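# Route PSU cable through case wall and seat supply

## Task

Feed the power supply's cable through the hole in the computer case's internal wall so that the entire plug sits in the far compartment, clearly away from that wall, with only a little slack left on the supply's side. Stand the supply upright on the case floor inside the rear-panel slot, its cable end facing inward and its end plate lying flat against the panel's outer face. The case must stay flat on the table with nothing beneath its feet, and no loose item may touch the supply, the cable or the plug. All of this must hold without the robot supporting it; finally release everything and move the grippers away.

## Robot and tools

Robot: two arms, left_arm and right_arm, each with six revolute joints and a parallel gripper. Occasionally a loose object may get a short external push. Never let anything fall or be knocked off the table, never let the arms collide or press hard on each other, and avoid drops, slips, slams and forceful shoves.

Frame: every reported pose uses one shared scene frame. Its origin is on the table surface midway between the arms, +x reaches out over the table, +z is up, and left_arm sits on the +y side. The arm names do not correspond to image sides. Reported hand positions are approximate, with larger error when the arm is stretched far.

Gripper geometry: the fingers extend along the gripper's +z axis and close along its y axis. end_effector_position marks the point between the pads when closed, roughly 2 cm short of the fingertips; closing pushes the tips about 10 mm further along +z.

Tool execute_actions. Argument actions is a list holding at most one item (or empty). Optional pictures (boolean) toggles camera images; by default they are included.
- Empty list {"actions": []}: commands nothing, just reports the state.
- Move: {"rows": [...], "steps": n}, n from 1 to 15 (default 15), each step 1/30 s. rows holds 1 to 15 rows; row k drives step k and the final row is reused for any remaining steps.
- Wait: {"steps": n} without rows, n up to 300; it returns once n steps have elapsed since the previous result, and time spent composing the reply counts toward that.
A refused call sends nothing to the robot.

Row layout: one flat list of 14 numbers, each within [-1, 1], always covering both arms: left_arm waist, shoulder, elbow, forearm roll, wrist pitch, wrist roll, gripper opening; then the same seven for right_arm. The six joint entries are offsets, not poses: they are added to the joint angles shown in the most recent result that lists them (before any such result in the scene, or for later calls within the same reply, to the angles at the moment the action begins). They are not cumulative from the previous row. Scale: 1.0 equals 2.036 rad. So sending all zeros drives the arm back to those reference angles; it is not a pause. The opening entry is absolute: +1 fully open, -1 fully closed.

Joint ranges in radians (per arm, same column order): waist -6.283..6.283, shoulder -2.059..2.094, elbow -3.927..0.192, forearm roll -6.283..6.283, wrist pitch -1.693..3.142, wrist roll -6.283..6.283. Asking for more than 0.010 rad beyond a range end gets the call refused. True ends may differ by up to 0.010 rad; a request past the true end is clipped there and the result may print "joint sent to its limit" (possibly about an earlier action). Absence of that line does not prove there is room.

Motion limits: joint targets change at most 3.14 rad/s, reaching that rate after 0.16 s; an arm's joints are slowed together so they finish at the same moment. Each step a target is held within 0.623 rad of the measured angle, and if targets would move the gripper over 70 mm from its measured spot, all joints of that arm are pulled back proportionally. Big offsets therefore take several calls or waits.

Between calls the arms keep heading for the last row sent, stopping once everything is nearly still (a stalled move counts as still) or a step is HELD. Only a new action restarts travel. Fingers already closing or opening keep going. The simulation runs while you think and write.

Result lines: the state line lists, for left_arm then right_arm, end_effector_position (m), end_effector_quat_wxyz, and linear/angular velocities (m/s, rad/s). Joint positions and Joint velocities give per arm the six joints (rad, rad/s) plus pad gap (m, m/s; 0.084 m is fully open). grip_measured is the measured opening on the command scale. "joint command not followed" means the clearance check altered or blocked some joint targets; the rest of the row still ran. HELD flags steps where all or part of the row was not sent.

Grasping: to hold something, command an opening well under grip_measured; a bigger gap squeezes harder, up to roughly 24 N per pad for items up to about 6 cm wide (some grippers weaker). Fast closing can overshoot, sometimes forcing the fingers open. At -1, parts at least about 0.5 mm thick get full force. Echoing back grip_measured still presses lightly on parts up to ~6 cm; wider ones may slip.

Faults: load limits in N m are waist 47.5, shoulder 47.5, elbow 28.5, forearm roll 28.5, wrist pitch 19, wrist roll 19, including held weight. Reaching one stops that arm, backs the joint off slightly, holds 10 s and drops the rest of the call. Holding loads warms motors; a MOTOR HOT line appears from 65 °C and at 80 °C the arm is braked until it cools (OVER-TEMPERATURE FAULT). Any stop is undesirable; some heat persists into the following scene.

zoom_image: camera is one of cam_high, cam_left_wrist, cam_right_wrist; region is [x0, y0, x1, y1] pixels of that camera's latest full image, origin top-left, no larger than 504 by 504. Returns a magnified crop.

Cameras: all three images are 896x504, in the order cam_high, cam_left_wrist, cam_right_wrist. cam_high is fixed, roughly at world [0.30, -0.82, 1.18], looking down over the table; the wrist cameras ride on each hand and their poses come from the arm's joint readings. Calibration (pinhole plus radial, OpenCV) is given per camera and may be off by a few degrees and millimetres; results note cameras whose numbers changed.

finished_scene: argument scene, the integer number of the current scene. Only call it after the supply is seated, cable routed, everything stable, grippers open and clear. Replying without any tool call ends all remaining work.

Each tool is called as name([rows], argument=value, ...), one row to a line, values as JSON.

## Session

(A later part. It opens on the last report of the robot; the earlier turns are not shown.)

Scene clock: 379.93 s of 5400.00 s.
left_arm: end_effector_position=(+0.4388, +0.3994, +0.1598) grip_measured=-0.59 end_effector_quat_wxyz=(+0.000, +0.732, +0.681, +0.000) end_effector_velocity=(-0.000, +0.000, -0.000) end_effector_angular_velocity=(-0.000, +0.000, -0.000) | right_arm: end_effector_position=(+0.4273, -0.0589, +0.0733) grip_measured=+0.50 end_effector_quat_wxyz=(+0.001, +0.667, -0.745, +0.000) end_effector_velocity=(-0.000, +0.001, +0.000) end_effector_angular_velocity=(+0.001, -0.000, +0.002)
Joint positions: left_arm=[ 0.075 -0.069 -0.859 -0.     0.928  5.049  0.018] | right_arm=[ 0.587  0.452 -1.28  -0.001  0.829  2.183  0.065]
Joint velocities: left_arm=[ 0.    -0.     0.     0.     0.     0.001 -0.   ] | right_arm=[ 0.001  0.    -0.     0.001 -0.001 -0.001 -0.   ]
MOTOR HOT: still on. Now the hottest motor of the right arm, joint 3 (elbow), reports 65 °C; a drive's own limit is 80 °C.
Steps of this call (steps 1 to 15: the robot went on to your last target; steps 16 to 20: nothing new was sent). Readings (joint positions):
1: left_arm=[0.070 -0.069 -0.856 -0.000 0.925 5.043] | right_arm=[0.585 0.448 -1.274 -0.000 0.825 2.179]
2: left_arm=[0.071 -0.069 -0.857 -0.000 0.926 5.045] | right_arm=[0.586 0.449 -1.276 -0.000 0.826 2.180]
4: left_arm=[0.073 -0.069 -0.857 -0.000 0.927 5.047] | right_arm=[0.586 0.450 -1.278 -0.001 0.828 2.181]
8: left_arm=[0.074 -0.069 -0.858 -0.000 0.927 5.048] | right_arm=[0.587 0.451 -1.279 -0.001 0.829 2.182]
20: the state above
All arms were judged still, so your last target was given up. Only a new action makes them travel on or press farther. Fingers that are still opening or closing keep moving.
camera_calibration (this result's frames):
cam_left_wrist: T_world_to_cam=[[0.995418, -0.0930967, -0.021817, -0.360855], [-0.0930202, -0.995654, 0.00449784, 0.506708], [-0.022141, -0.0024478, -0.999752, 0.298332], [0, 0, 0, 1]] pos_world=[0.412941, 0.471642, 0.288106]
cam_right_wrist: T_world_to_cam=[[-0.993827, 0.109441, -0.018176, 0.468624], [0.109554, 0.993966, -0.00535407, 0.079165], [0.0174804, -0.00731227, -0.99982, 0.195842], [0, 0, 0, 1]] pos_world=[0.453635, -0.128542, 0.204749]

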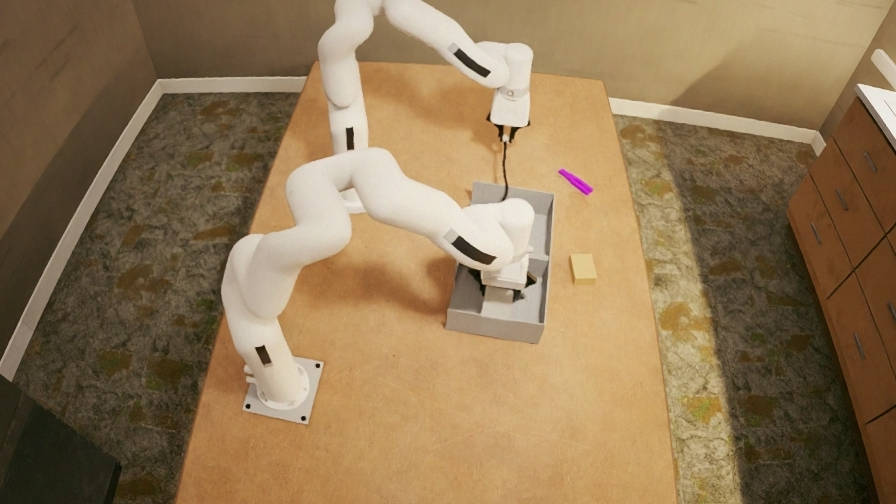

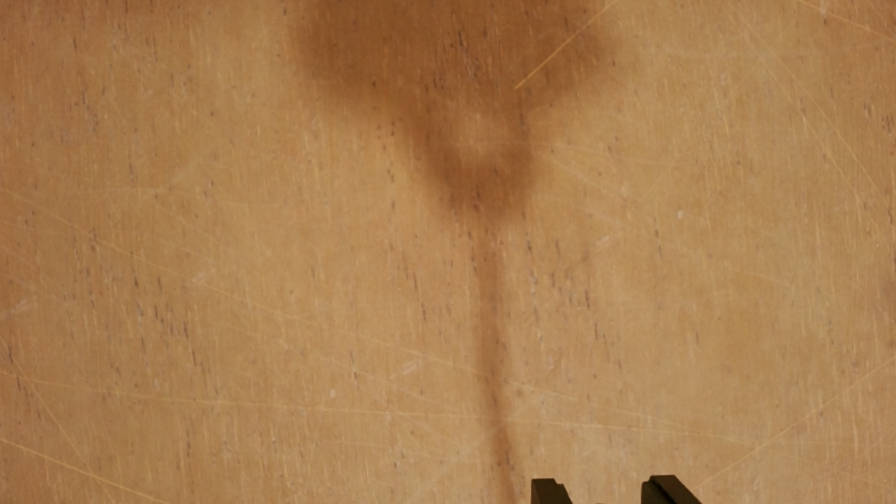

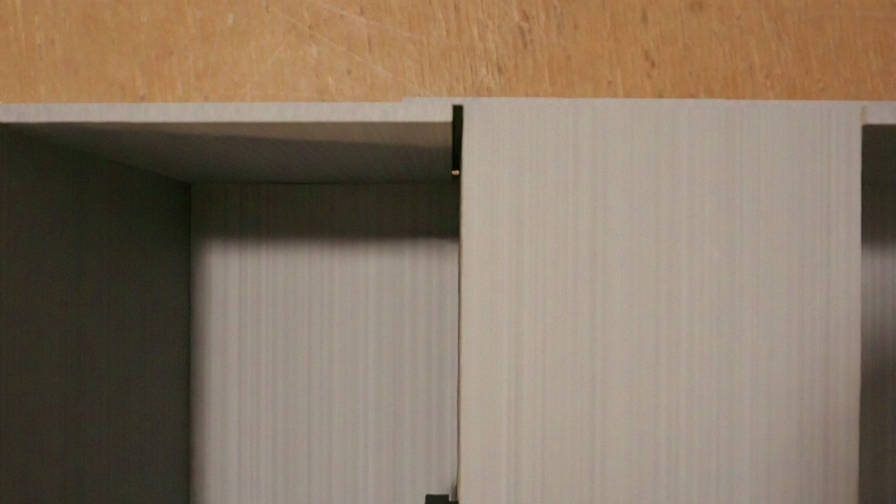

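execute_actions([
  {"rows": [[-0.2506,-0.0529,0.0555,0,-0.0026,-0.9975,-1, 0,0.001,0,0,-0.001,0,-0.3]], "steps": 15},
], pictures=false)

execute_actions([
  {"steps": 45},
])

Scene clock: 392.40 s of 5400.00 s.
left_arm: end_effector_position=(+0.4319, +0.2570, +0.1607) grip_measured=-0.59 end_effector_quat_wxyz=(+0.001, +0.651, +0.759, +0.000) end_effector_velocity=(-0.071, -0.306, -0.002) end_effector_angular_velocity=(-0.003, +0.004, +1.250) | right_arm: end_effector_position=(+0.4278, -0.0582, +0.0728) grip_measured=+0.50 end_effector_quat_wxyz=(-0.000, +0.668, -0.745, +0.000) end_effector_velocity=(+0.000, -0.000, +0.000) end_effector_angular_velocity=(-0.001, -0.000, +0.000)
Joint positions: left_arm=[-0.263 -0.141 -0.784 -0.     0.924  4.486  0.018] | right_arm=[ 0.588  0.454 -1.281 -0.001  0.826  2.183  0.065]
Joint velocities: left_arm=[-0.757 -0.159  0.17  -0.001 -0.007 -2.006  0.   ] | right_arm=[-0.001 -0.    -0.    -0.001  0.001  0.    -0.   ]
MOTOR HOT: still on. Now the hottest motor of the right arm, joint 3 (elbow), reports 70 °C; a drive's own limit is 80 °C.
Steps of this call (steps 1 to 90: nothing new was sent; then 8.97 s passed at rest; steps 91 to 105: all 15 steps of this action). Readings (joint positions):
91: left_arm=[0.075 -0.069 -0.859 -0.000 0.928 5.048] | right_arm=[0.589 0.452 -1.281 -0.000 0.828 2.183]
92: left_arm=[0.072 -0.070 -0.858 -0.000 0.927 5.044] | right_arm=[0.589 0.452 -1.281 -0.000 0.828 2.183]
94: left_arm=[0.043 -0.076 -0.851 0.000 0.927 5.004] | right_arm=[0.588 0.453 -1.281 -0.000 0.827 2.183]
98: left_arm=[-0.076 -0.101 -0.826 -0.000 0.925 4.852] | right_arm=[0.588 0.454 -1.281 -0.001 0.826 2.183]
105: the state above

Scene clock: 393.90 s of 5400.00 s.
left_arm: end_effector_position=(+0.4099, +0.1900, +0.1601) grip_measured=-0.59 end_effector_quat_wxyz=(+0.000, +0.061, +0.998, -0.000) end_effector_velocity=(-0.001, -0.000, -0.001) end_effector_angular_velocity=(+0.000, +0.002, -0.002) | right_arm: end_effector_position=(+0.4274, -0.0588, +0.0724) grip_measured=+0.50 end_effector_quat_wxyz=(+0.001, +0.667, -0.745, +0.000) end_effector_velocity=(-0.000, -0.000, -0.000) end_effector_angular_velocity=(-0.001, +0.001, +0.000)
Joint positions: left_arm=[-0.435 -0.177 -0.746 -0.     0.922  3.018  0.018] | right_arm=[ 0.587  0.454 -1.28  -0.001  0.827  2.183  0.065]
Joint velocities: left_arm=[-0.001 -0.     0.001  0.     0.001  0.001 -0.   ] | right_arm=[-0.     0.     0.001 -0.     0.    -0.     0.   ]
MOTOR HOT: still on. Now the hottest motor of the right arm, joint 3 (elbow), reports 70 °C; a drive's own limit is 80 °C.
Steps of this call (steps 1 to 45: the robot went on to your last target). Readings (joint positions):
1: left_arm=[-0.288 -0.146 -0.779 -0.000 0.923 4.416] | right_arm=[0.588 0.454 -1.281 -0.001 0.826 2.183]
2: left_arm=[-0.312 -0.151 -0.773 -0.000 0.923 4.338] | right_arm=[0.588 0.454 -1.281 -0.001 0.826 2.183]
4: left_arm=[-0.357 -0.161 -0.763 -0.000 0.923 4.168] | right_arm=[0.588 0.454 -1.281 -0.001 0.826 2.183]
8: left_arm=[-0.411 -0.172 -0.751 -0.000 0.923 3.809] | right_arm=[0.588 0.454 -1.281 -0.001 0.826 2.183]
45: the state above
All arms were judged still, so your last target was given up. Only a new action makes them travel on or press farther. Fingers that are still opening or closing keep moving.
camera_calibration (this result's frames):
cam_left_wrist: T_world_to_cam=[[0.143094, 0.989451, -0.0226152, -0.207755], [0.989708, -0.143018, 0.00493754, -0.310392], [0.00165106, -0.023089, -0.999732, 0.291602], [0, 0, 0, 1]] pos_world=[0.336444, 0.167904, 0.288359]
cam_right_wrist: T_world_to_cam=[[-0.993829, 0.10942, -0.0181866, 0.468693], [0.109532, 0.993969, -0.00532683, 0.0790719], [0.017494, -0.00728598, -0.99982, 0.194871], [0, 0, 0, 1]] pos_world=[0.453731, -0.128459, 0.203781]

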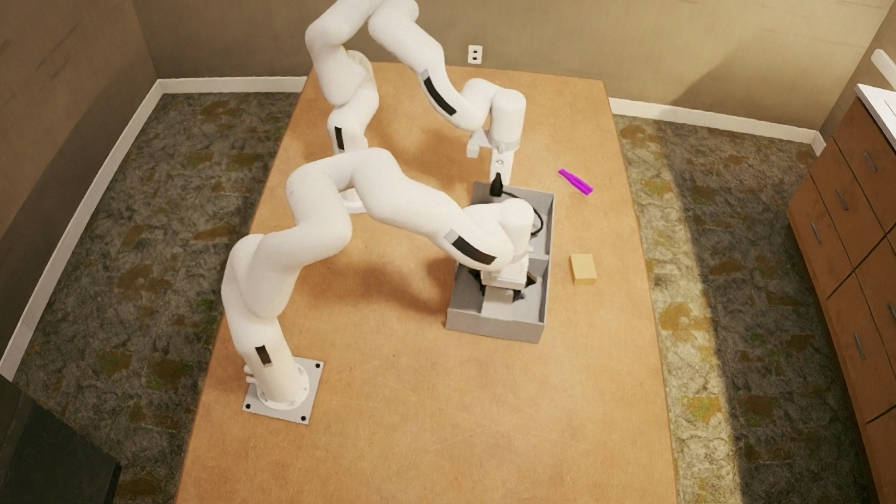

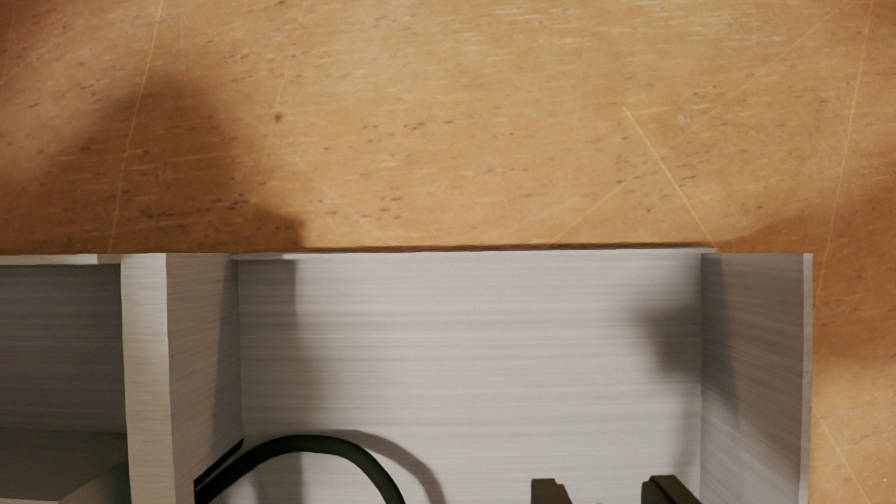

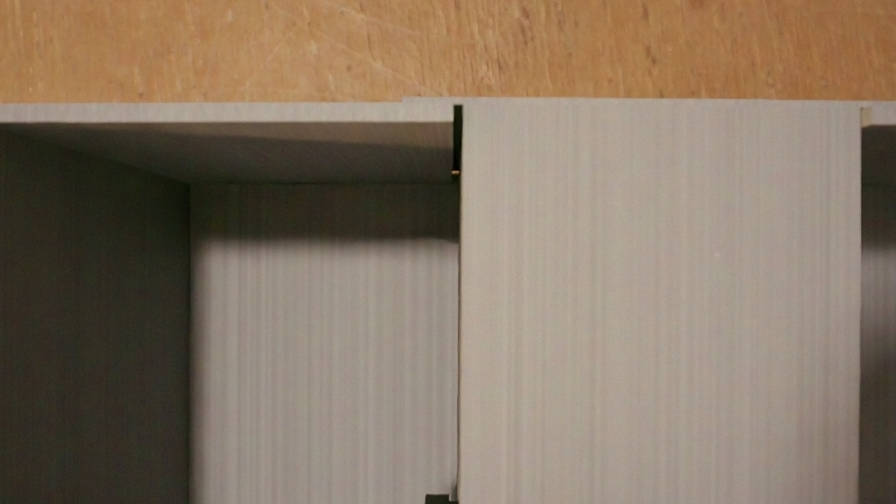

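execute_actions([
  {"rows": [[0,0.1414,0.0557,0,-0.1967,0,-1, 0,0,0,0,0,0,1]], "steps": 15},
], pictures=false)

execute_actions([
  {"steps": 20},
])

Scene clock: 397.23 s of 5400.00 s.
left_arm: end_effector_position=(+0.4092, +0.1902, +0.0391) grip_measured=-0.59 end_effector_quat_wxyz=(-0.003, +0.061, +0.998, +0.000) end_effector_velocity=(+0.016, -0.003, -0.047) end_effector_angular_velocity=(-0.020, -0.079, +0.003) | right_arm: end_effector_position=(+0.4276, -0.0587, +0.0727) grip_measured=+1.00 end_effector_quat_wxyz=(+0.000, +0.667, -0.745, +0.000) end_effector_velocity=(+0.000, -0.000, -0.001) end_effector_angular_velocity=(-0.001, +0.001, +0.001)
Joint positions: left_arm=[-0.435  0.097 -0.637 -0.     0.546  3.018  0.018] | right_arm=[ 0.587  0.454 -1.28  -0.001  0.827  2.183  0.084]
Joint velocities: left_arm=[ 0.001  0.14   0.031 -0.    -0.252 -0.001  0.   ] | right_arm=[-0.     0.002 -0.001 -0.     0.001 -0.001  0.   ]
MOTOR HOT: still on. Now the hottest motor of the right arm, joint 3 (elbow), reports 69 °C; a drive's own limit is 80 °C.
Steps of this call (steps 1 to 85: nothing new was sent; steps 86 to 100: all 15 steps of this action). Readings (joint positions):
86: left_arm=[-0.435 -0.177 -0.746 -0.000 0.922 3.018] | right_arm=[0.587 0.454 -1.280 -0.001 0.827 2.183]
87: left_arm=[-0.435 -0.175 -0.745 -0.000 0.918 3.018] | right_arm=[0.587 0.454 -1.280 -0.001 0.827 2.183]
89: left_arm=[-0.435 -0.150 -0.737 -0.000 0.876 3.018] | right_arm=[0.587 0.452 -1.283 -0.001 0.826 2.183]
93: left_arm=[-0.435 -0.034 -0.688 -0.000 0.725 3.018] | right_arm=[0.587 0.452 -1.282 -0.001 0.826 2.183]
100: the state above

Scene clock: 397.90 s of 5400.00 s.
left_arm: end_effector_position=(+0.4098, +0.1900, +0.0340) grip_measured=-0.59 end_effector_quat_wxyz=(-0.000, +0.061, +0.998, -0.000) end_effector_velocity=(-0.000, +0.001, -0.000) end_effector_angular_velocity=(+0.000, +0.001, +0.001) | right_arm: end_effector_position=(+0.4274, -0.0588, +0.0724) grip_measured=+1.00 end_effector_quat_wxyz=(+0.001, +0.667, -0.745, +0.000) end_effector_velocity=(-0.000, -0.000, -0.000) end_effector_angular_velocity=(-0.000, -0.000, +0.001)
Joint positions: left_arm=[-0.435  0.111 -0.632 -0.     0.522  3.018  0.018] | right_arm=[ 0.587  0.454 -1.28  -0.001  0.827  2.183  0.084]
Joint velocities: left_arm=[ 0.001  0.001  0.     0.    -0.    -0.    -0.   ] | right_arm=[ 0.    -0.     0.    -0.    -0.    -0.001 -0.   ]
MOTOR HOT: still on. Now the hottest motor of the right arm, joint 3 (elbow), reports 69 °C; a drive's own limit is 80 °C.
Steps of this call (steps 1 to 20: the robot went on to your last target). Readings (joint positions):
1: left_arm=[-0.435 0.100 -0.636 -0.000 0.538 3.018] | right_arm=[0.587 0.454 -1.280 -0.001 0.827 2.183]
2: left_arm=[-0.435 0.103 -0.636 -0.000 0.533 3.018] | right_arm=[0.587 0.454 -1.280 -0.001 0.827 2.183]
4: left_arm=[-0.435 0.106 -0.635 -0.000 0.527 3.018] | right_arm=[0.587 0.454 -1.280 -0.001 0.827 2.183]
8: left_arm=[-0.435 0.109 -0.633 -0.000 0.523 3.018] | right_arm=[0.587 0.454 -1.280 -0.001 0.827 2.183]
20: the state above
camera_calibration (this result's frames):
cam_left_wrist: T_world_to_cam=[[0.143013, 0.989466, -0.0224769, -0.210612], [0.98972, -0.142951, 0.00433539, -0.309685], [0.00107662, -0.0228658, -0.999738, 0.165811], [0, 0, 0, 1]] pos_world=[0.336443, 0.167914, 0.162376]
cam_right_wrist: T_world_to_cam=[[-0.993829, 0.109419, -0.0181944, 0.468696], [0.109532, 0.993969, -0.00532137, 0.07907], [0.0175024, -0.00728141, -0.99982, 0.194872], [0, 0, 0, 1]] pos_world=[0.453732, -0.128459, 0.203785]

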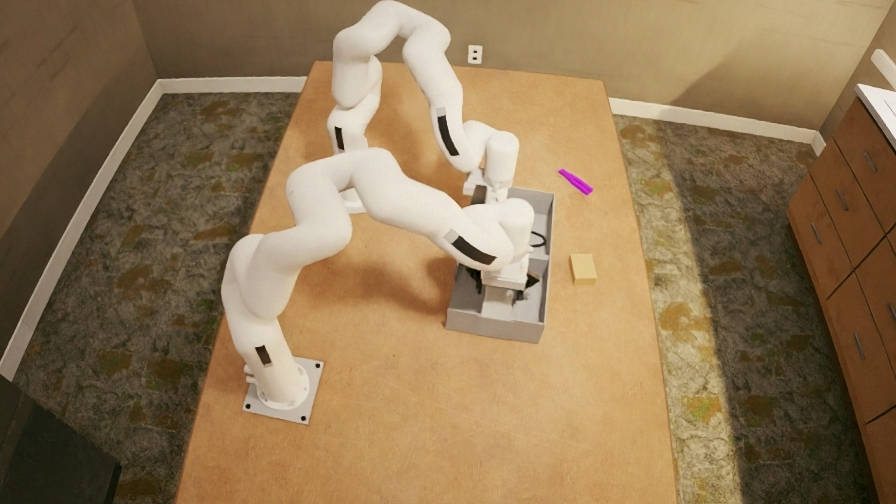

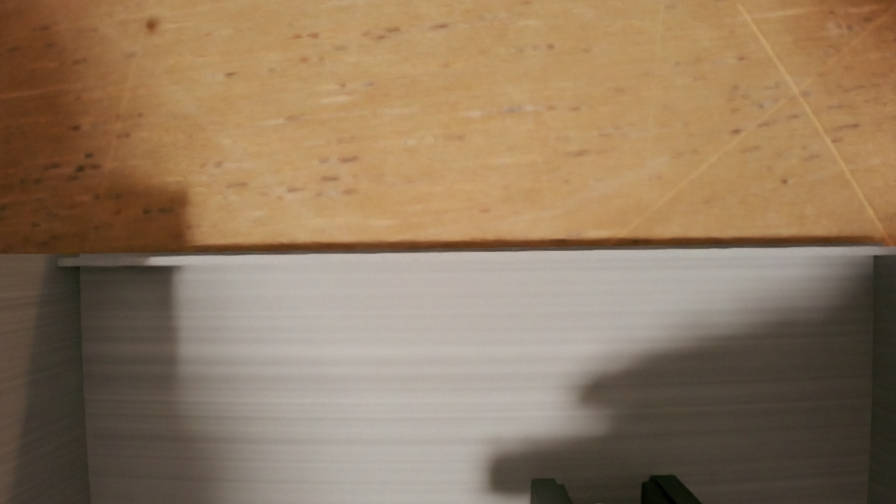

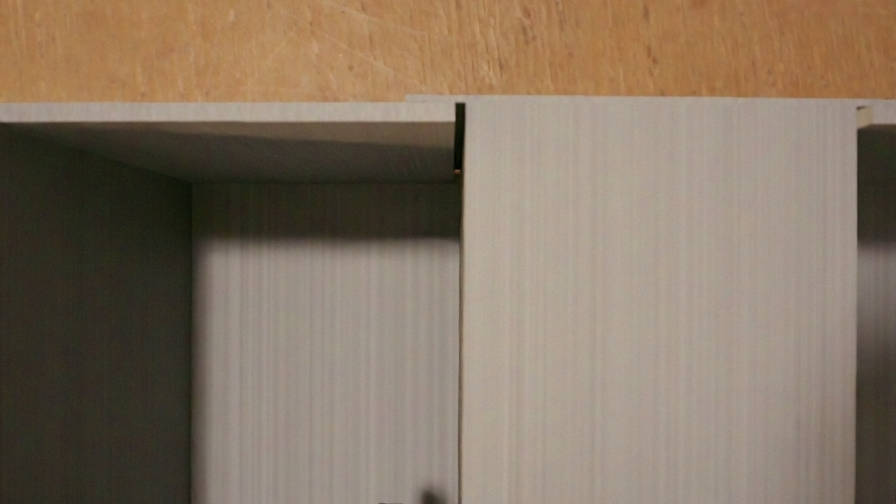

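execute_actions([
  {"rows": [[0,0,0,0,0,0,-0.4, 0,0,0,0,0,0,-0.3],[0,0,0,0,0,0,-0.4, 0,0,0,0,0,0,-0.3],[0,0,0,0,0,0,-0.4, 0,0,0,0,0,0,-0.3],[0,0,0,0,0,0,-0.4, 0,0,0,0,0,0,-0.3],[0,0,0,0,0,0,-0.4, 0,0,0,0,0,0,-0.3],[0,0,0,0,0,0,-0.4, 0,0,0,0,0,0,-0.3],[0,0,0,0,0,0,0.2, 0,0,0,0,0,0,-0.3]], "steps": 15},
], pictures=false)

execute_actions([
  {"rows": [[0,-0.03,-0.011,0,0.041,0,0.2, 0.0015,0.0016,-0.0026,0,0.0009,0.0015,-0.3]], "steps": 15},
], pictures=false)

execute_actions([
  {"rows": [[0,-0.11,-0.045,0,0.155,0,0.2, 0,0,0,0,0,0,1]], "steps": 15},
], pictures=false)

execute_actions([
  {"steps": 15},
])

Scene clock: 402.43 s of 5400.00 s.
left_arm: end_effector_position=(+0.4094, +0.1892, +0.0337) grip_measured=+0.18 end_effector_quat_wxyz=(-0.000, +0.062, +0.998, -0.000) end_effector_velocity=(+0.000, +0.001, +0.001) end_effector_angular_velocity=(+0.000, -0.000, +0.005) | right_arm: end_effector_position=(+0.4274, -0.0587, +0.0724) grip_measured=+0.50 end_effector_quat_wxyz=(+0.001, +0.667, -0.745, +0.000) end_effector_velocity=(+0.001, +0.000, +0.000) end_effector_angular_velocity=(-0.000, -0.001, +0.001)
Joint positions: left_arm=[-0.437  0.111 -0.632 -0.001  0.522  3.018  0.052] | right_arm=[ 0.588  0.454 -1.28  -0.001  0.827  2.183  0.065]
Joint velocities: left_arm=[ 0.004 -0.001 -0.     0.001  0.001 -0.002 -0.   ] | right_arm=[-0.     0.    -0.001 -0.001 -0.    -0.001  0.   ]
MOTOR HOT: still on. Now the hottest motor of the right arm, joint 3 (elbow), reports 67 °C; a drive's own limit is 80 °C.
Steps of this call (steps 1 to 15: the robot went on to your last target; steps 16 to 90: nothing new was sent; then 1.03 s passed at rest; steps 91 to 105: all 15 steps of this action). Readings (joint positions):
91: left_arm=[-0.435 0.111 -0.632 -0.000 0.522 3.018] | right_arm=[0.587 0.454 -1.280 -0.001 0.827 2.183]
92: left_arm=[-0.435 0.111 -0.632 -0.000 0.522 3.018] | right_arm=[0.587 0.454 -1.280 -0.001 0.827 2.183]
94: left_arm=[-0.435 0.111 -0.632 -0.000 0.522 3.018] | right_arm=[0.588 0.454 -1.280 -0.001 0.827 2.183]
98: left_arm=[-0.435 0.111 -0.632 -0.000 0.522 3.018] | right_arm=[0.588 0.454 -1.280 -0.001 0.827 2.183]
105: the state above

Scene clock: 402.93 s of 5400.00 s.
left_arm: end_effector_position=(+0.4128, +0.1886, +0.0586) grip_measured=+0.19 end_effector_quat_wxyz=(-0.001, +0.062, +0.998, -0.000) end_effector_velocity=(+0.000, -0.002, +0.003) end_effector_angular_velocity=(-0.001, -0.001, -0.004) | right_arm: end_effector_position=(+0.4277, -0.0577, +0.0725) grip_measured=+0.50 end_effector_quat_wxyz=(+0.001, +0.667, -0.745, +0.000) end_effector_velocity=(+0.000, +0.001, -0.000) end_effector_angular_velocity=(+0.000, +0.000, +0.001)
Joint positions: left_arm=[-0.437  0.051 -0.654 -0.001  0.604  3.018  0.052] | right_arm=[ 0.589  0.457 -1.285 -0.002  0.83   2.186  0.065]
Joint velocities: left_arm=[-0.004 -0.006 -0.004 -0.001  0.01   0.     0.   ] | right_arm=[ 0.001  0.002 -0.002  0.    -0.     0.     0.   ]
MOTOR HOT: still on. Now the hottest motor of the right arm, joint 3 (elbow), reports 67 °C; a drive's own limit is 80 °C.
Steps of this call (steps 1 to 15: all 15 steps of this action). Readings (joint positions):
1: left_arm=[-0.437 0.111 -0.632 -0.001 0.522 3.018] | right_arm=[0.588 0.454 -1.280 -0.001 0.827 2.183]
2: left_arm=[-0.437 0.109 -0.633 -0.001 0.526 3.018] | right_arm=[0.588 0.454 -1.281 -0.001 0.827 2.183]
4: left_arm=[-0.437 0.089 -0.639 -0.000 0.556 3.018] | right_arm=[0.588 0.456 -1.283 -0.001 0.828 2.185]
8: left_arm=[-0.435 0.056 -0.654 -0.000 0.592 3.018] | right_arm=[0.589 0.457 -1.284 -0.002 0.829 2.185]
15: the state above

Scene clock: 403.43 s of 5400.00 s.
left_arm: end_effector_position=(+0.4103, +0.1892, +0.1551) grip_measured=+0.19 end_effector_quat_wxyz=(-0.001, +0.062, +0.998, -0.000) end_effector_velocity=(-0.019, +0.005, +0.015) end_effector_angular_velocity=(+0.013, +0.053, -0.001) | right_arm: end_effector_position=(+0.4277, -0.0574, +0.0724) grip_measured=+1.00 end_effector_quat_wxyz=(+0.001, +0.667, -0.745, +0.000) end_effector_velocity=(+0.000, -0.002, +0.000) end_effector_angular_velocity=(-0.001, +0.001, -0.003)
Joint positions: left_arm=[-0.437 -0.166 -0.742 -0.001  0.909  3.018  0.052] | right_arm=[ 0.589  0.457 -1.285 -0.001  0.829  2.186  0.084]
Joint velocities: left_arm=[-0.    -0.052 -0.009  0.     0.114  0.001 -0.   ] | right_arm=[-0.002 -0.002  0.001 -0.001  0.002  0.001 -0.   ]
MOTOR HOT: still on. Now the hottest motor of the right arm, joint 3 (elbow), reports 67 °C; a drive's own limit is 80 °C.
Steps of this call (steps 1 to 15: all 15 steps of this action). Readings (joint positions):
1: left_arm=[-0.437 0.051 -0.654 -0.001 0.605 3.018] | right_arm=[0.589 0.457 -1.285 -0.002 0.830 2.186]
2: left_arm=[-0.437 0.049 -0.655 -0.001 0.609 3.018] | right_arm=[0.589 0.457 -1.285 -0.001 0.829 2.186]
4: left_arm=[-0.437 0.023 -0.663 -0.001 0.651 3.018] | right_arm=[0.592 0.458 -1.286 -0.000 0.827 2.186]
8: left_arm=[-0.437 -0.091 -0.714 -0.001 0.801 3.018] | right_arm=[0.591 0.458 -1.285 -0.001 0.828 2.186]
15: the state above

Scene clock: 403.93 s of 5400.00 s.
left_arm: end_effector_position=(+0.4098, +0.1893, +0.1584) grip_measured=+0.19 end_effector_quat_wxyz=(-0.001, +0.062, +0.998, -0.000) end_effector_velocity=(+0.000, +0.000, +0.001) end_effector_angular_velocity=(-0.000, -0.002, +0.000) | right_arm: end_effector_position=(+0.4277, -0.0577, +0.0725) grip_measured=+1.00 end_effector_quat_wxyz=(+0.001, +0.667, -0.745, +0.000) end_effector_velocity=(-0.000, -0.000, +0.000) end_effector_angular_velocity=(+0.000, +0.000, -0.000)
Joint positions: left_arm=[-0.437 -0.172 -0.745 -0.001  0.919  3.018  0.052] | right_arm=[ 0.589  0.457 -1.285 -0.002  0.83   2.186  0.084]
Joint velocities: left_arm=[ 0.    -0.002 -0.     0.     0.     0.    -0.   ] | right_arm=[-0. -0. -0.  0.  0. -0. -0.]
MOTOR HOT: still on. Now the hottest motor of the right arm, joint 3 (elbow), reports 67 °C; a drive's own limit is 80 °C.
Steps of this call (steps 1 to 15: the robot went on to your last target). Readings (joint positions):
1: left_arm=[-0.437 -0.167 -0.742 -0.001 0.912 3.018] | right_arm=[0.589 0.457 -1.285 -0.001 0.829 2.186]
2: left_arm=[-0.437 -0.168 -0.743 -0.000 0.914 3.018] | right_arm=[0.589 0.457 -1.285 -0.002 0.829 2.186]
4: left_arm=[-0.437 -0.170 -0.744 -0.001 0.917 3.018] | right_arm=[0.589 0.457 -1.285 -0.002 0.829 2.186]
8: left_arm=[-0.437 -0.172 -0.745 -0.001 0.919 3.018] | right_arm=[0.589 0.457 -1.285 -0.002 0.830 2.186]
15: the state above
camera_calibration (this result's frames):
cam_left_wrist: T_world_to_cam=[[0.14455, 0.989239, -0.0226062, -0.207684], [0.989497, -0.144523, 0.00286895, -0.309712], [-0.000429027, -0.0227835, -0.99974, 0.290686], [0, 0, 0, 1]] pos_world=[0.336605, 0.167312, 0.286804]
cam_right_wrist: T_world_to_cam=[[-0.99375, 0.1102, -0.0178012, 0.468822], [0.110325, 0.993877, -0.00616209, 0.0776404], [0.0170131, -0.00808748, -0.999823, 0.195131], [0, 0, 0, 1]] pos_world=[0.454006, -0.127251, 0.203921]

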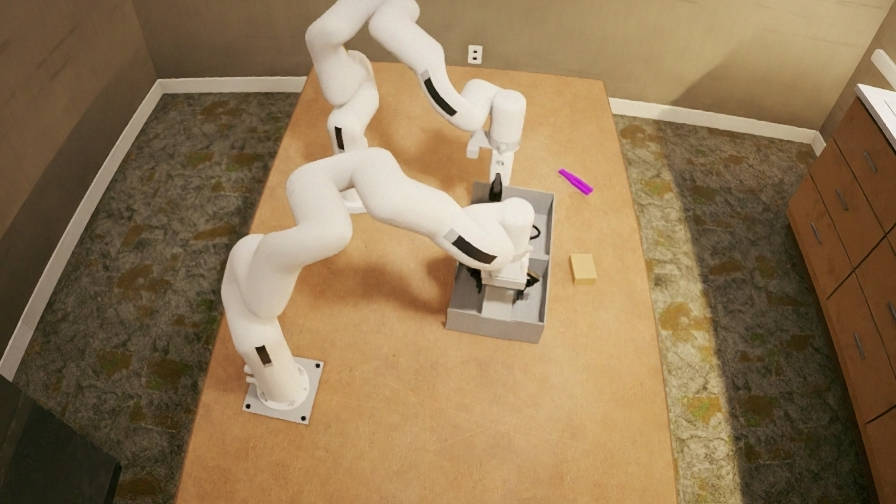

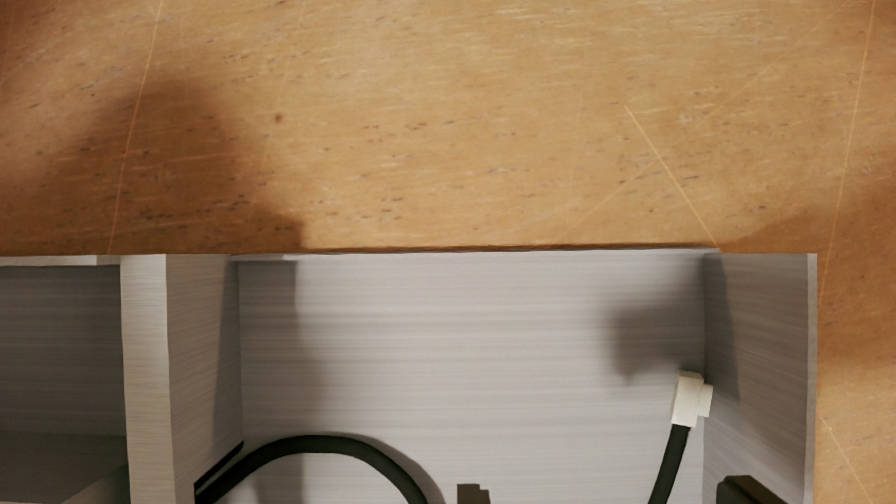

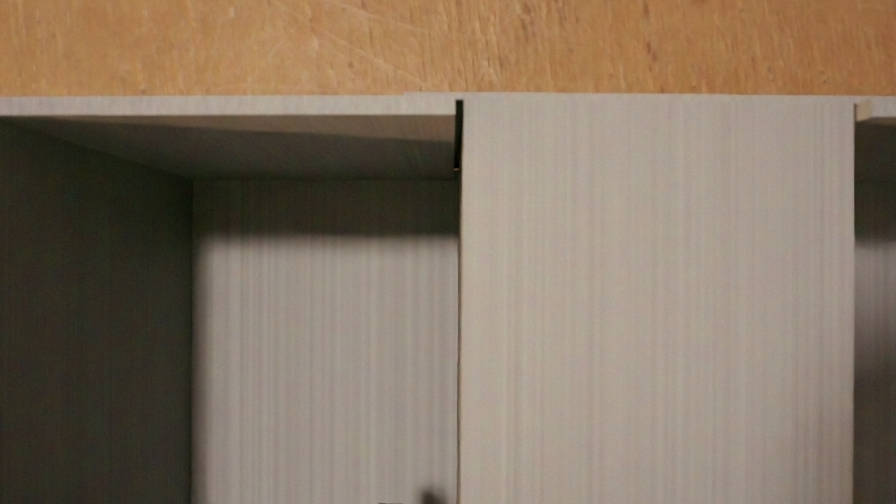

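execute_actions([
  {"rows": [[0.25,-0.05,0.05,0,0,0,0.2, 0,-0.066,-0.05,0,0.1151,0,1]], "steps": 15},
], pictures=false)

execute_actions([
  {"steps": 15},
], pictures=false)

execute_actions([
  {"rows": [[0,0,0,0,0,0,0.2, -0.3,-0.2,0.25,0,-0.05,0,1]], "steps": 15},
], pictures=false)

execute_actions([
  {"steps": 35},
])

Scene clock: 408.70 s of 5400.00 s.
left_arm: end_effector_position=(+0.3946, +0.3439, +0.1578) grip_measured=+0.19 end_effector_quat_wxyz=(-0.001, -0.138, +0.990, -0.000) end_effector_velocity=(-0.109, +0.344, -0.004) end_effector_angular_velocity=(+0.000, +0.002, +0.947) | right_arm: end_effector_position=(+0.4277, -0.0578, +0.1663) grip_measured=+1.00 end_effector_quat_wxyz=(+0.001, +0.667, -0.745, +0.000) end_effector_velocity=(-0.013, -0.007, +0.004) end_effector_angular_velocity=(-0.024, +0.046, -0.001)
Joint positions: left_arm=[-0.037 -0.252 -0.666 -0.     0.919  3.018  0.052] | right_arm=[ 0.589  0.327 -1.382 -0.002  1.058  2.186  0.084]
Joint velocities: left_arm=[ 0.948 -0.189  0.191  0.     0.001  0.001 -0.   ] | right_arm=[-0.    -0.014 -0.005  0.001  0.07  -0.    -0.   ]
MOTOR HOT: still on. Now the hottest motor of the right arm, joint 3 (elbow), reports 66 °C; a drive's own limit is 80 °C.
Steps of this call (steps 1 to 15: the robot went on to your last target; steps 16 to 90: nothing new was sent; then 1.27 s passed at rest; steps 91 to 105: all 15 steps of this action). Readings (joint positions):
91: left_arm=[-0.437 -0.173 -0.746 -0.001 0.920 3.018] | right_arm=[0.589 0.457 -1.285 -0.002 0.830 2.186]
92: left_arm=[-0.434 -0.173 -0.745 -0.001 0.920 3.018] | right_arm=[0.589 0.455 -1.286 -0.002 0.834 2.186]
94: left_arm=[-0.397 -0.181 -0.737 -0.001 0.919 3.018] | right_arm=[0.589 0.437 -1.297 -0.002 0.874 2.186]
98: left_arm=[-0.263 -0.207 -0.711 -0.000 0.919 3.018] | right_arm=[0.589 0.362 -1.359 -0.002 0.990 2.186]
105: the state above

Scene clock: 409.20 s of 5400.00 s.
left_arm: end_effector_position=(+0.3802, +0.3819, +0.1572) grip_measured=+0.19 end_effector_quat_wxyz=(-0.001, -0.191, +0.982, -0.000) end_effector_velocity=(-0.001, +0.003, +0.000) end_effector_angular_velocity=(+0.000, -0.001, +0.011) | right_arm: end_effector_position=(+0.4279, -0.0576, +0.1697) grip_measured=+1.00 end_effector_quat_wxyz=(+0.000, +0.667, -0.745, +0.001) end_effector_velocity=(-0.000, -0.000, +0.000) end_effector_angular_velocity=(-0.000, -0.000, +0.001)
Joint positions: left_arm=[ 0.071 -0.274 -0.644 -0.001  0.919  3.018  0.052] | right_arm=[ 0.589  0.323 -1.386 -0.002  1.064  2.186  0.084]
Joint velocities: left_arm=[ 0.009 -0.002  0.001  0.    -0.    -0.002 -0.   ] | right_arm=[ 0.    -0.001  0.001 -0.     0.001 -0.001  0.   ]
MOTOR HOT: still on. Now the hottest motor of the right arm, joint 3 (elbow), reports 66 °C; a drive's own limit is 80 °C.
Steps of this call (steps 1 to 15: the robot went on to your last target). Readings (joint positions):
1: left_arm=[-0.007 -0.258 -0.660 -0.000 0.920 3.018] | right_arm=[0.589 0.326 -1.382 -0.002 1.060 2.186]
2: left_arm=[0.017 -0.263 -0.655 -0.000 0.920 3.018] | right_arm=[0.589 0.326 -1.383 -0.002 1.061 2.186]
4: left_arm=[0.046 -0.269 -0.649 -0.000 0.920 3.018] | right_arm=[0.589 0.324 -1.384 -0.002 1.062 2.186]
8: left_arm=[0.065 -0.273 -0.645 -0.001 0.920 3.018] | right_arm=[0.589 0.323 -1.386 -0.002 1.063 2.186]
15: the state above

Scene clock: 409.70 s of 5400.00 s.
left_arm: end_effector_position=(+0.3802, +0.3819, +0.1572) grip_measured=+0.19 end_effector_quat_wxyz=(-0.001, -0.191, +0.982, -0.000) end_effector_velocity=(+0.000, +0.000, +0.000) end_effector_angular_velocity=(+0.000, -0.001, +0.001) | right_arm: end_effector_position=(+0.4282, -0.2249, +0.1761) grip_measured=+1.00 end_effector_quat_wxyz=(-0.000, -0.548, +0.836, -0.001) end_effector_velocity=(-0.072, -0.383, +0.002) end_effector_angular_velocity=(+0.000, +0.001, -0.727)
Joint positions: left_arm=[ 0.071 -0.274 -0.644 -0.001  0.919  3.018  0.052] | right_arm=[ 0.289  0.123 -1.137 -0.002  1.014  2.186  0.084]
Joint velocities: left_arm=[ 0.    -0.    -0.     0.    -0.    -0.001  0.   ] | right_arm=[-0.726 -0.485  0.607  0.    -0.121  0.     0.   ]
MOTOR HOT: still on. Now the hottest motor of the right arm, joint 3 (elbow), reports 65 °C; a drive's own limit is 80 °C.
Steps of this call (steps 1 to 15: all 15 steps of this action). Readings (joint positions):
1: left_arm=[0.071 -0.274 -0.644 -0.001 0.919 3.018] | right_arm=[0.589 0.323 -1.386 -0.002 1.064 2.186]
2: left_arm=[0.071 -0.274 -0.644 -0.001 0.919 3.018] | right_arm=[0.587 0.320 -1.383 -0.001 1.063 2.186]
4: left_arm=[0.071 -0.274 -0.644 -0.001 0.919 3.018] | right_arm=[0.556 0.298 -1.354 -0.001 1.057 2.186]
8: left_arm=[0.071 -0.274 -0.644 -0.001 0.919 3.018] | right_arm=[0.455 0.233 -1.275 -0.002 1.041 2.186]
15: the state above

Scene clock: 410.87 s of 5400.00 s.
left_arm: end_effector_position=(+0.3802, +0.3819, +0.1572) grip_measured=+0.19 end_effector_quat_wxyz=(-0.001, -0.191, +0.982, -0.000) end_effector_velocity=(+0.000, -0.000, +0.000) end_effector_angular_velocity=(+0.000, -0.000, -0.001) | right_arm: end_effector_position=(+0.3707, -0.3709, +0.1711) grip_measured=+1.00 end_effector_quat_wxyz=(-0.000, -0.412, +0.911, -0.000) end_effector_velocity=(-0.001, -0.000, -0.001) end_effector_angular_velocity=(+0.001, +0.001, -0.001)
Joint positions: left_arm=[ 0.071 -0.274 -0.644 -0.001  0.919  3.018  0.052] | right_arm=[-0.021 -0.084 -0.877 -0.002  0.962  2.186  0.084]
Joint velocities: left_arm=[-0.001 -0.    -0.    -0.    -0.     0.001  0.   ] | right_arm=[-0.001  0.     0.001  0.001 -0.    -0.    -0.   ]
MOTOR HOT: still on. Now the hottest motor of the right arm, joint 3 (elbow), reports 65 °C; a drive's own limit is 80 °C.
Steps of this call (steps 1 to 35: the robot went on to your last target). Readings (joint positions):
1: left_arm=[0.071 -0.274 -0.644 -0.001 0.919 3.018] | right_arm=[0.265 0.107 -1.117 -0.002 1.010 2.186]
2: left_arm=[0.071 -0.274 -0.644 -0.001 0.919 3.018] | right_arm=[0.240 0.090 -1.096 -0.002 1.006 2.186]
4: left_arm=[0.071 -0.274 -0.644 -0.001 0.919 3.018] | right_arm=[0.190 0.057 -1.055 -0.002 0.997 2.186]
8: left_arm=[0.071 -0.274 -0.644 -0.001 0.919 3.018] | right_arm=[0.089 -0.010 -0.970 -0.002 0.981 2.186]
35: the state above
camera_calibration (this result's frames):
cam_left_wrist: T_world_to_cam=[[-0.354536, 0.934769, -0.022619, -0.183398], [0.934982, 0.354685, 0.00282028, -0.422468], [0.0106589, -0.0201485, -0.99974, 0.28872], [0, 0, 0, 1]] pos_world=[0.326901, 0.327095, 0.285689]
cam_right_wrist: T_world_to_cam=[[-0.750865, 0.660179, -0.0191305, 0.562666], [0.660367, 0.750923, -0.00538289, 0.101725], [0.0108119, -0.016675, -0.999803, 0.291325], [0, 0, 0, 1]] pos_world=[0.352161, -0.44299, 0.302579]

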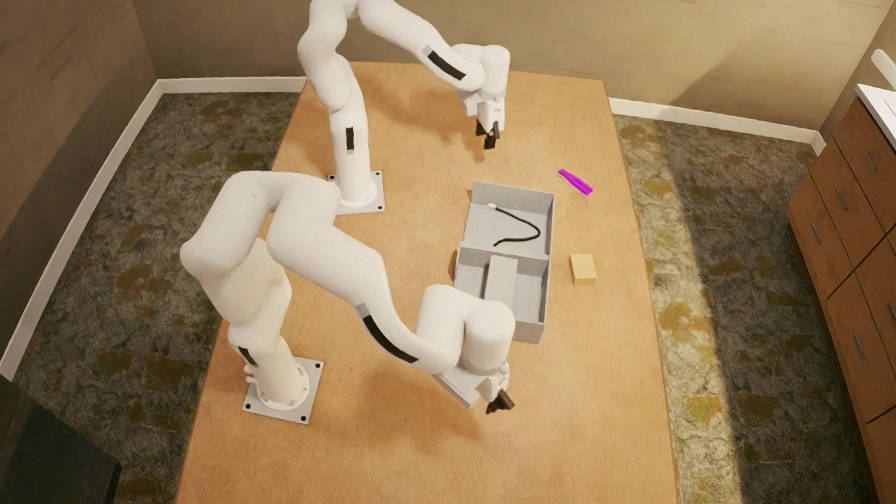

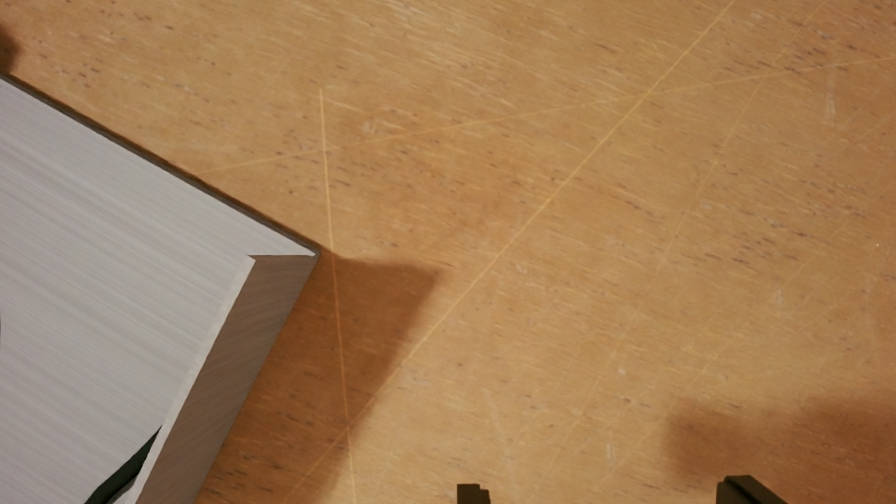

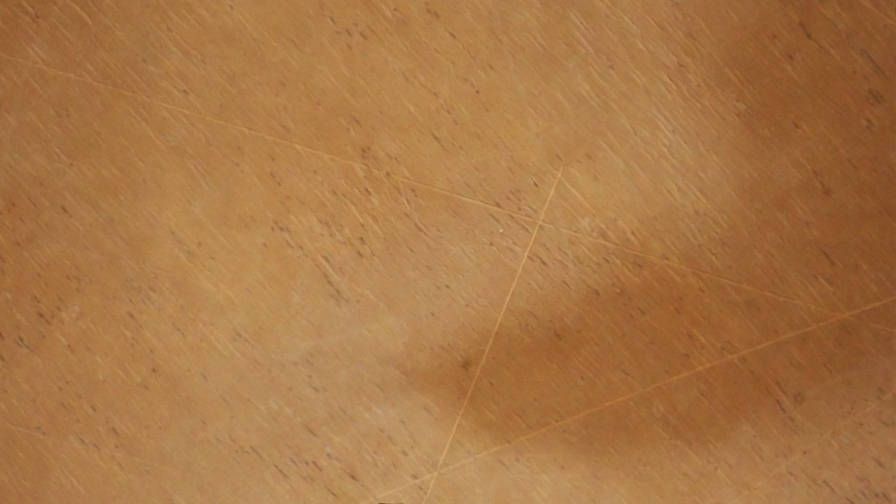

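finished_scene(scene=2)

The scene is finished: the task was done.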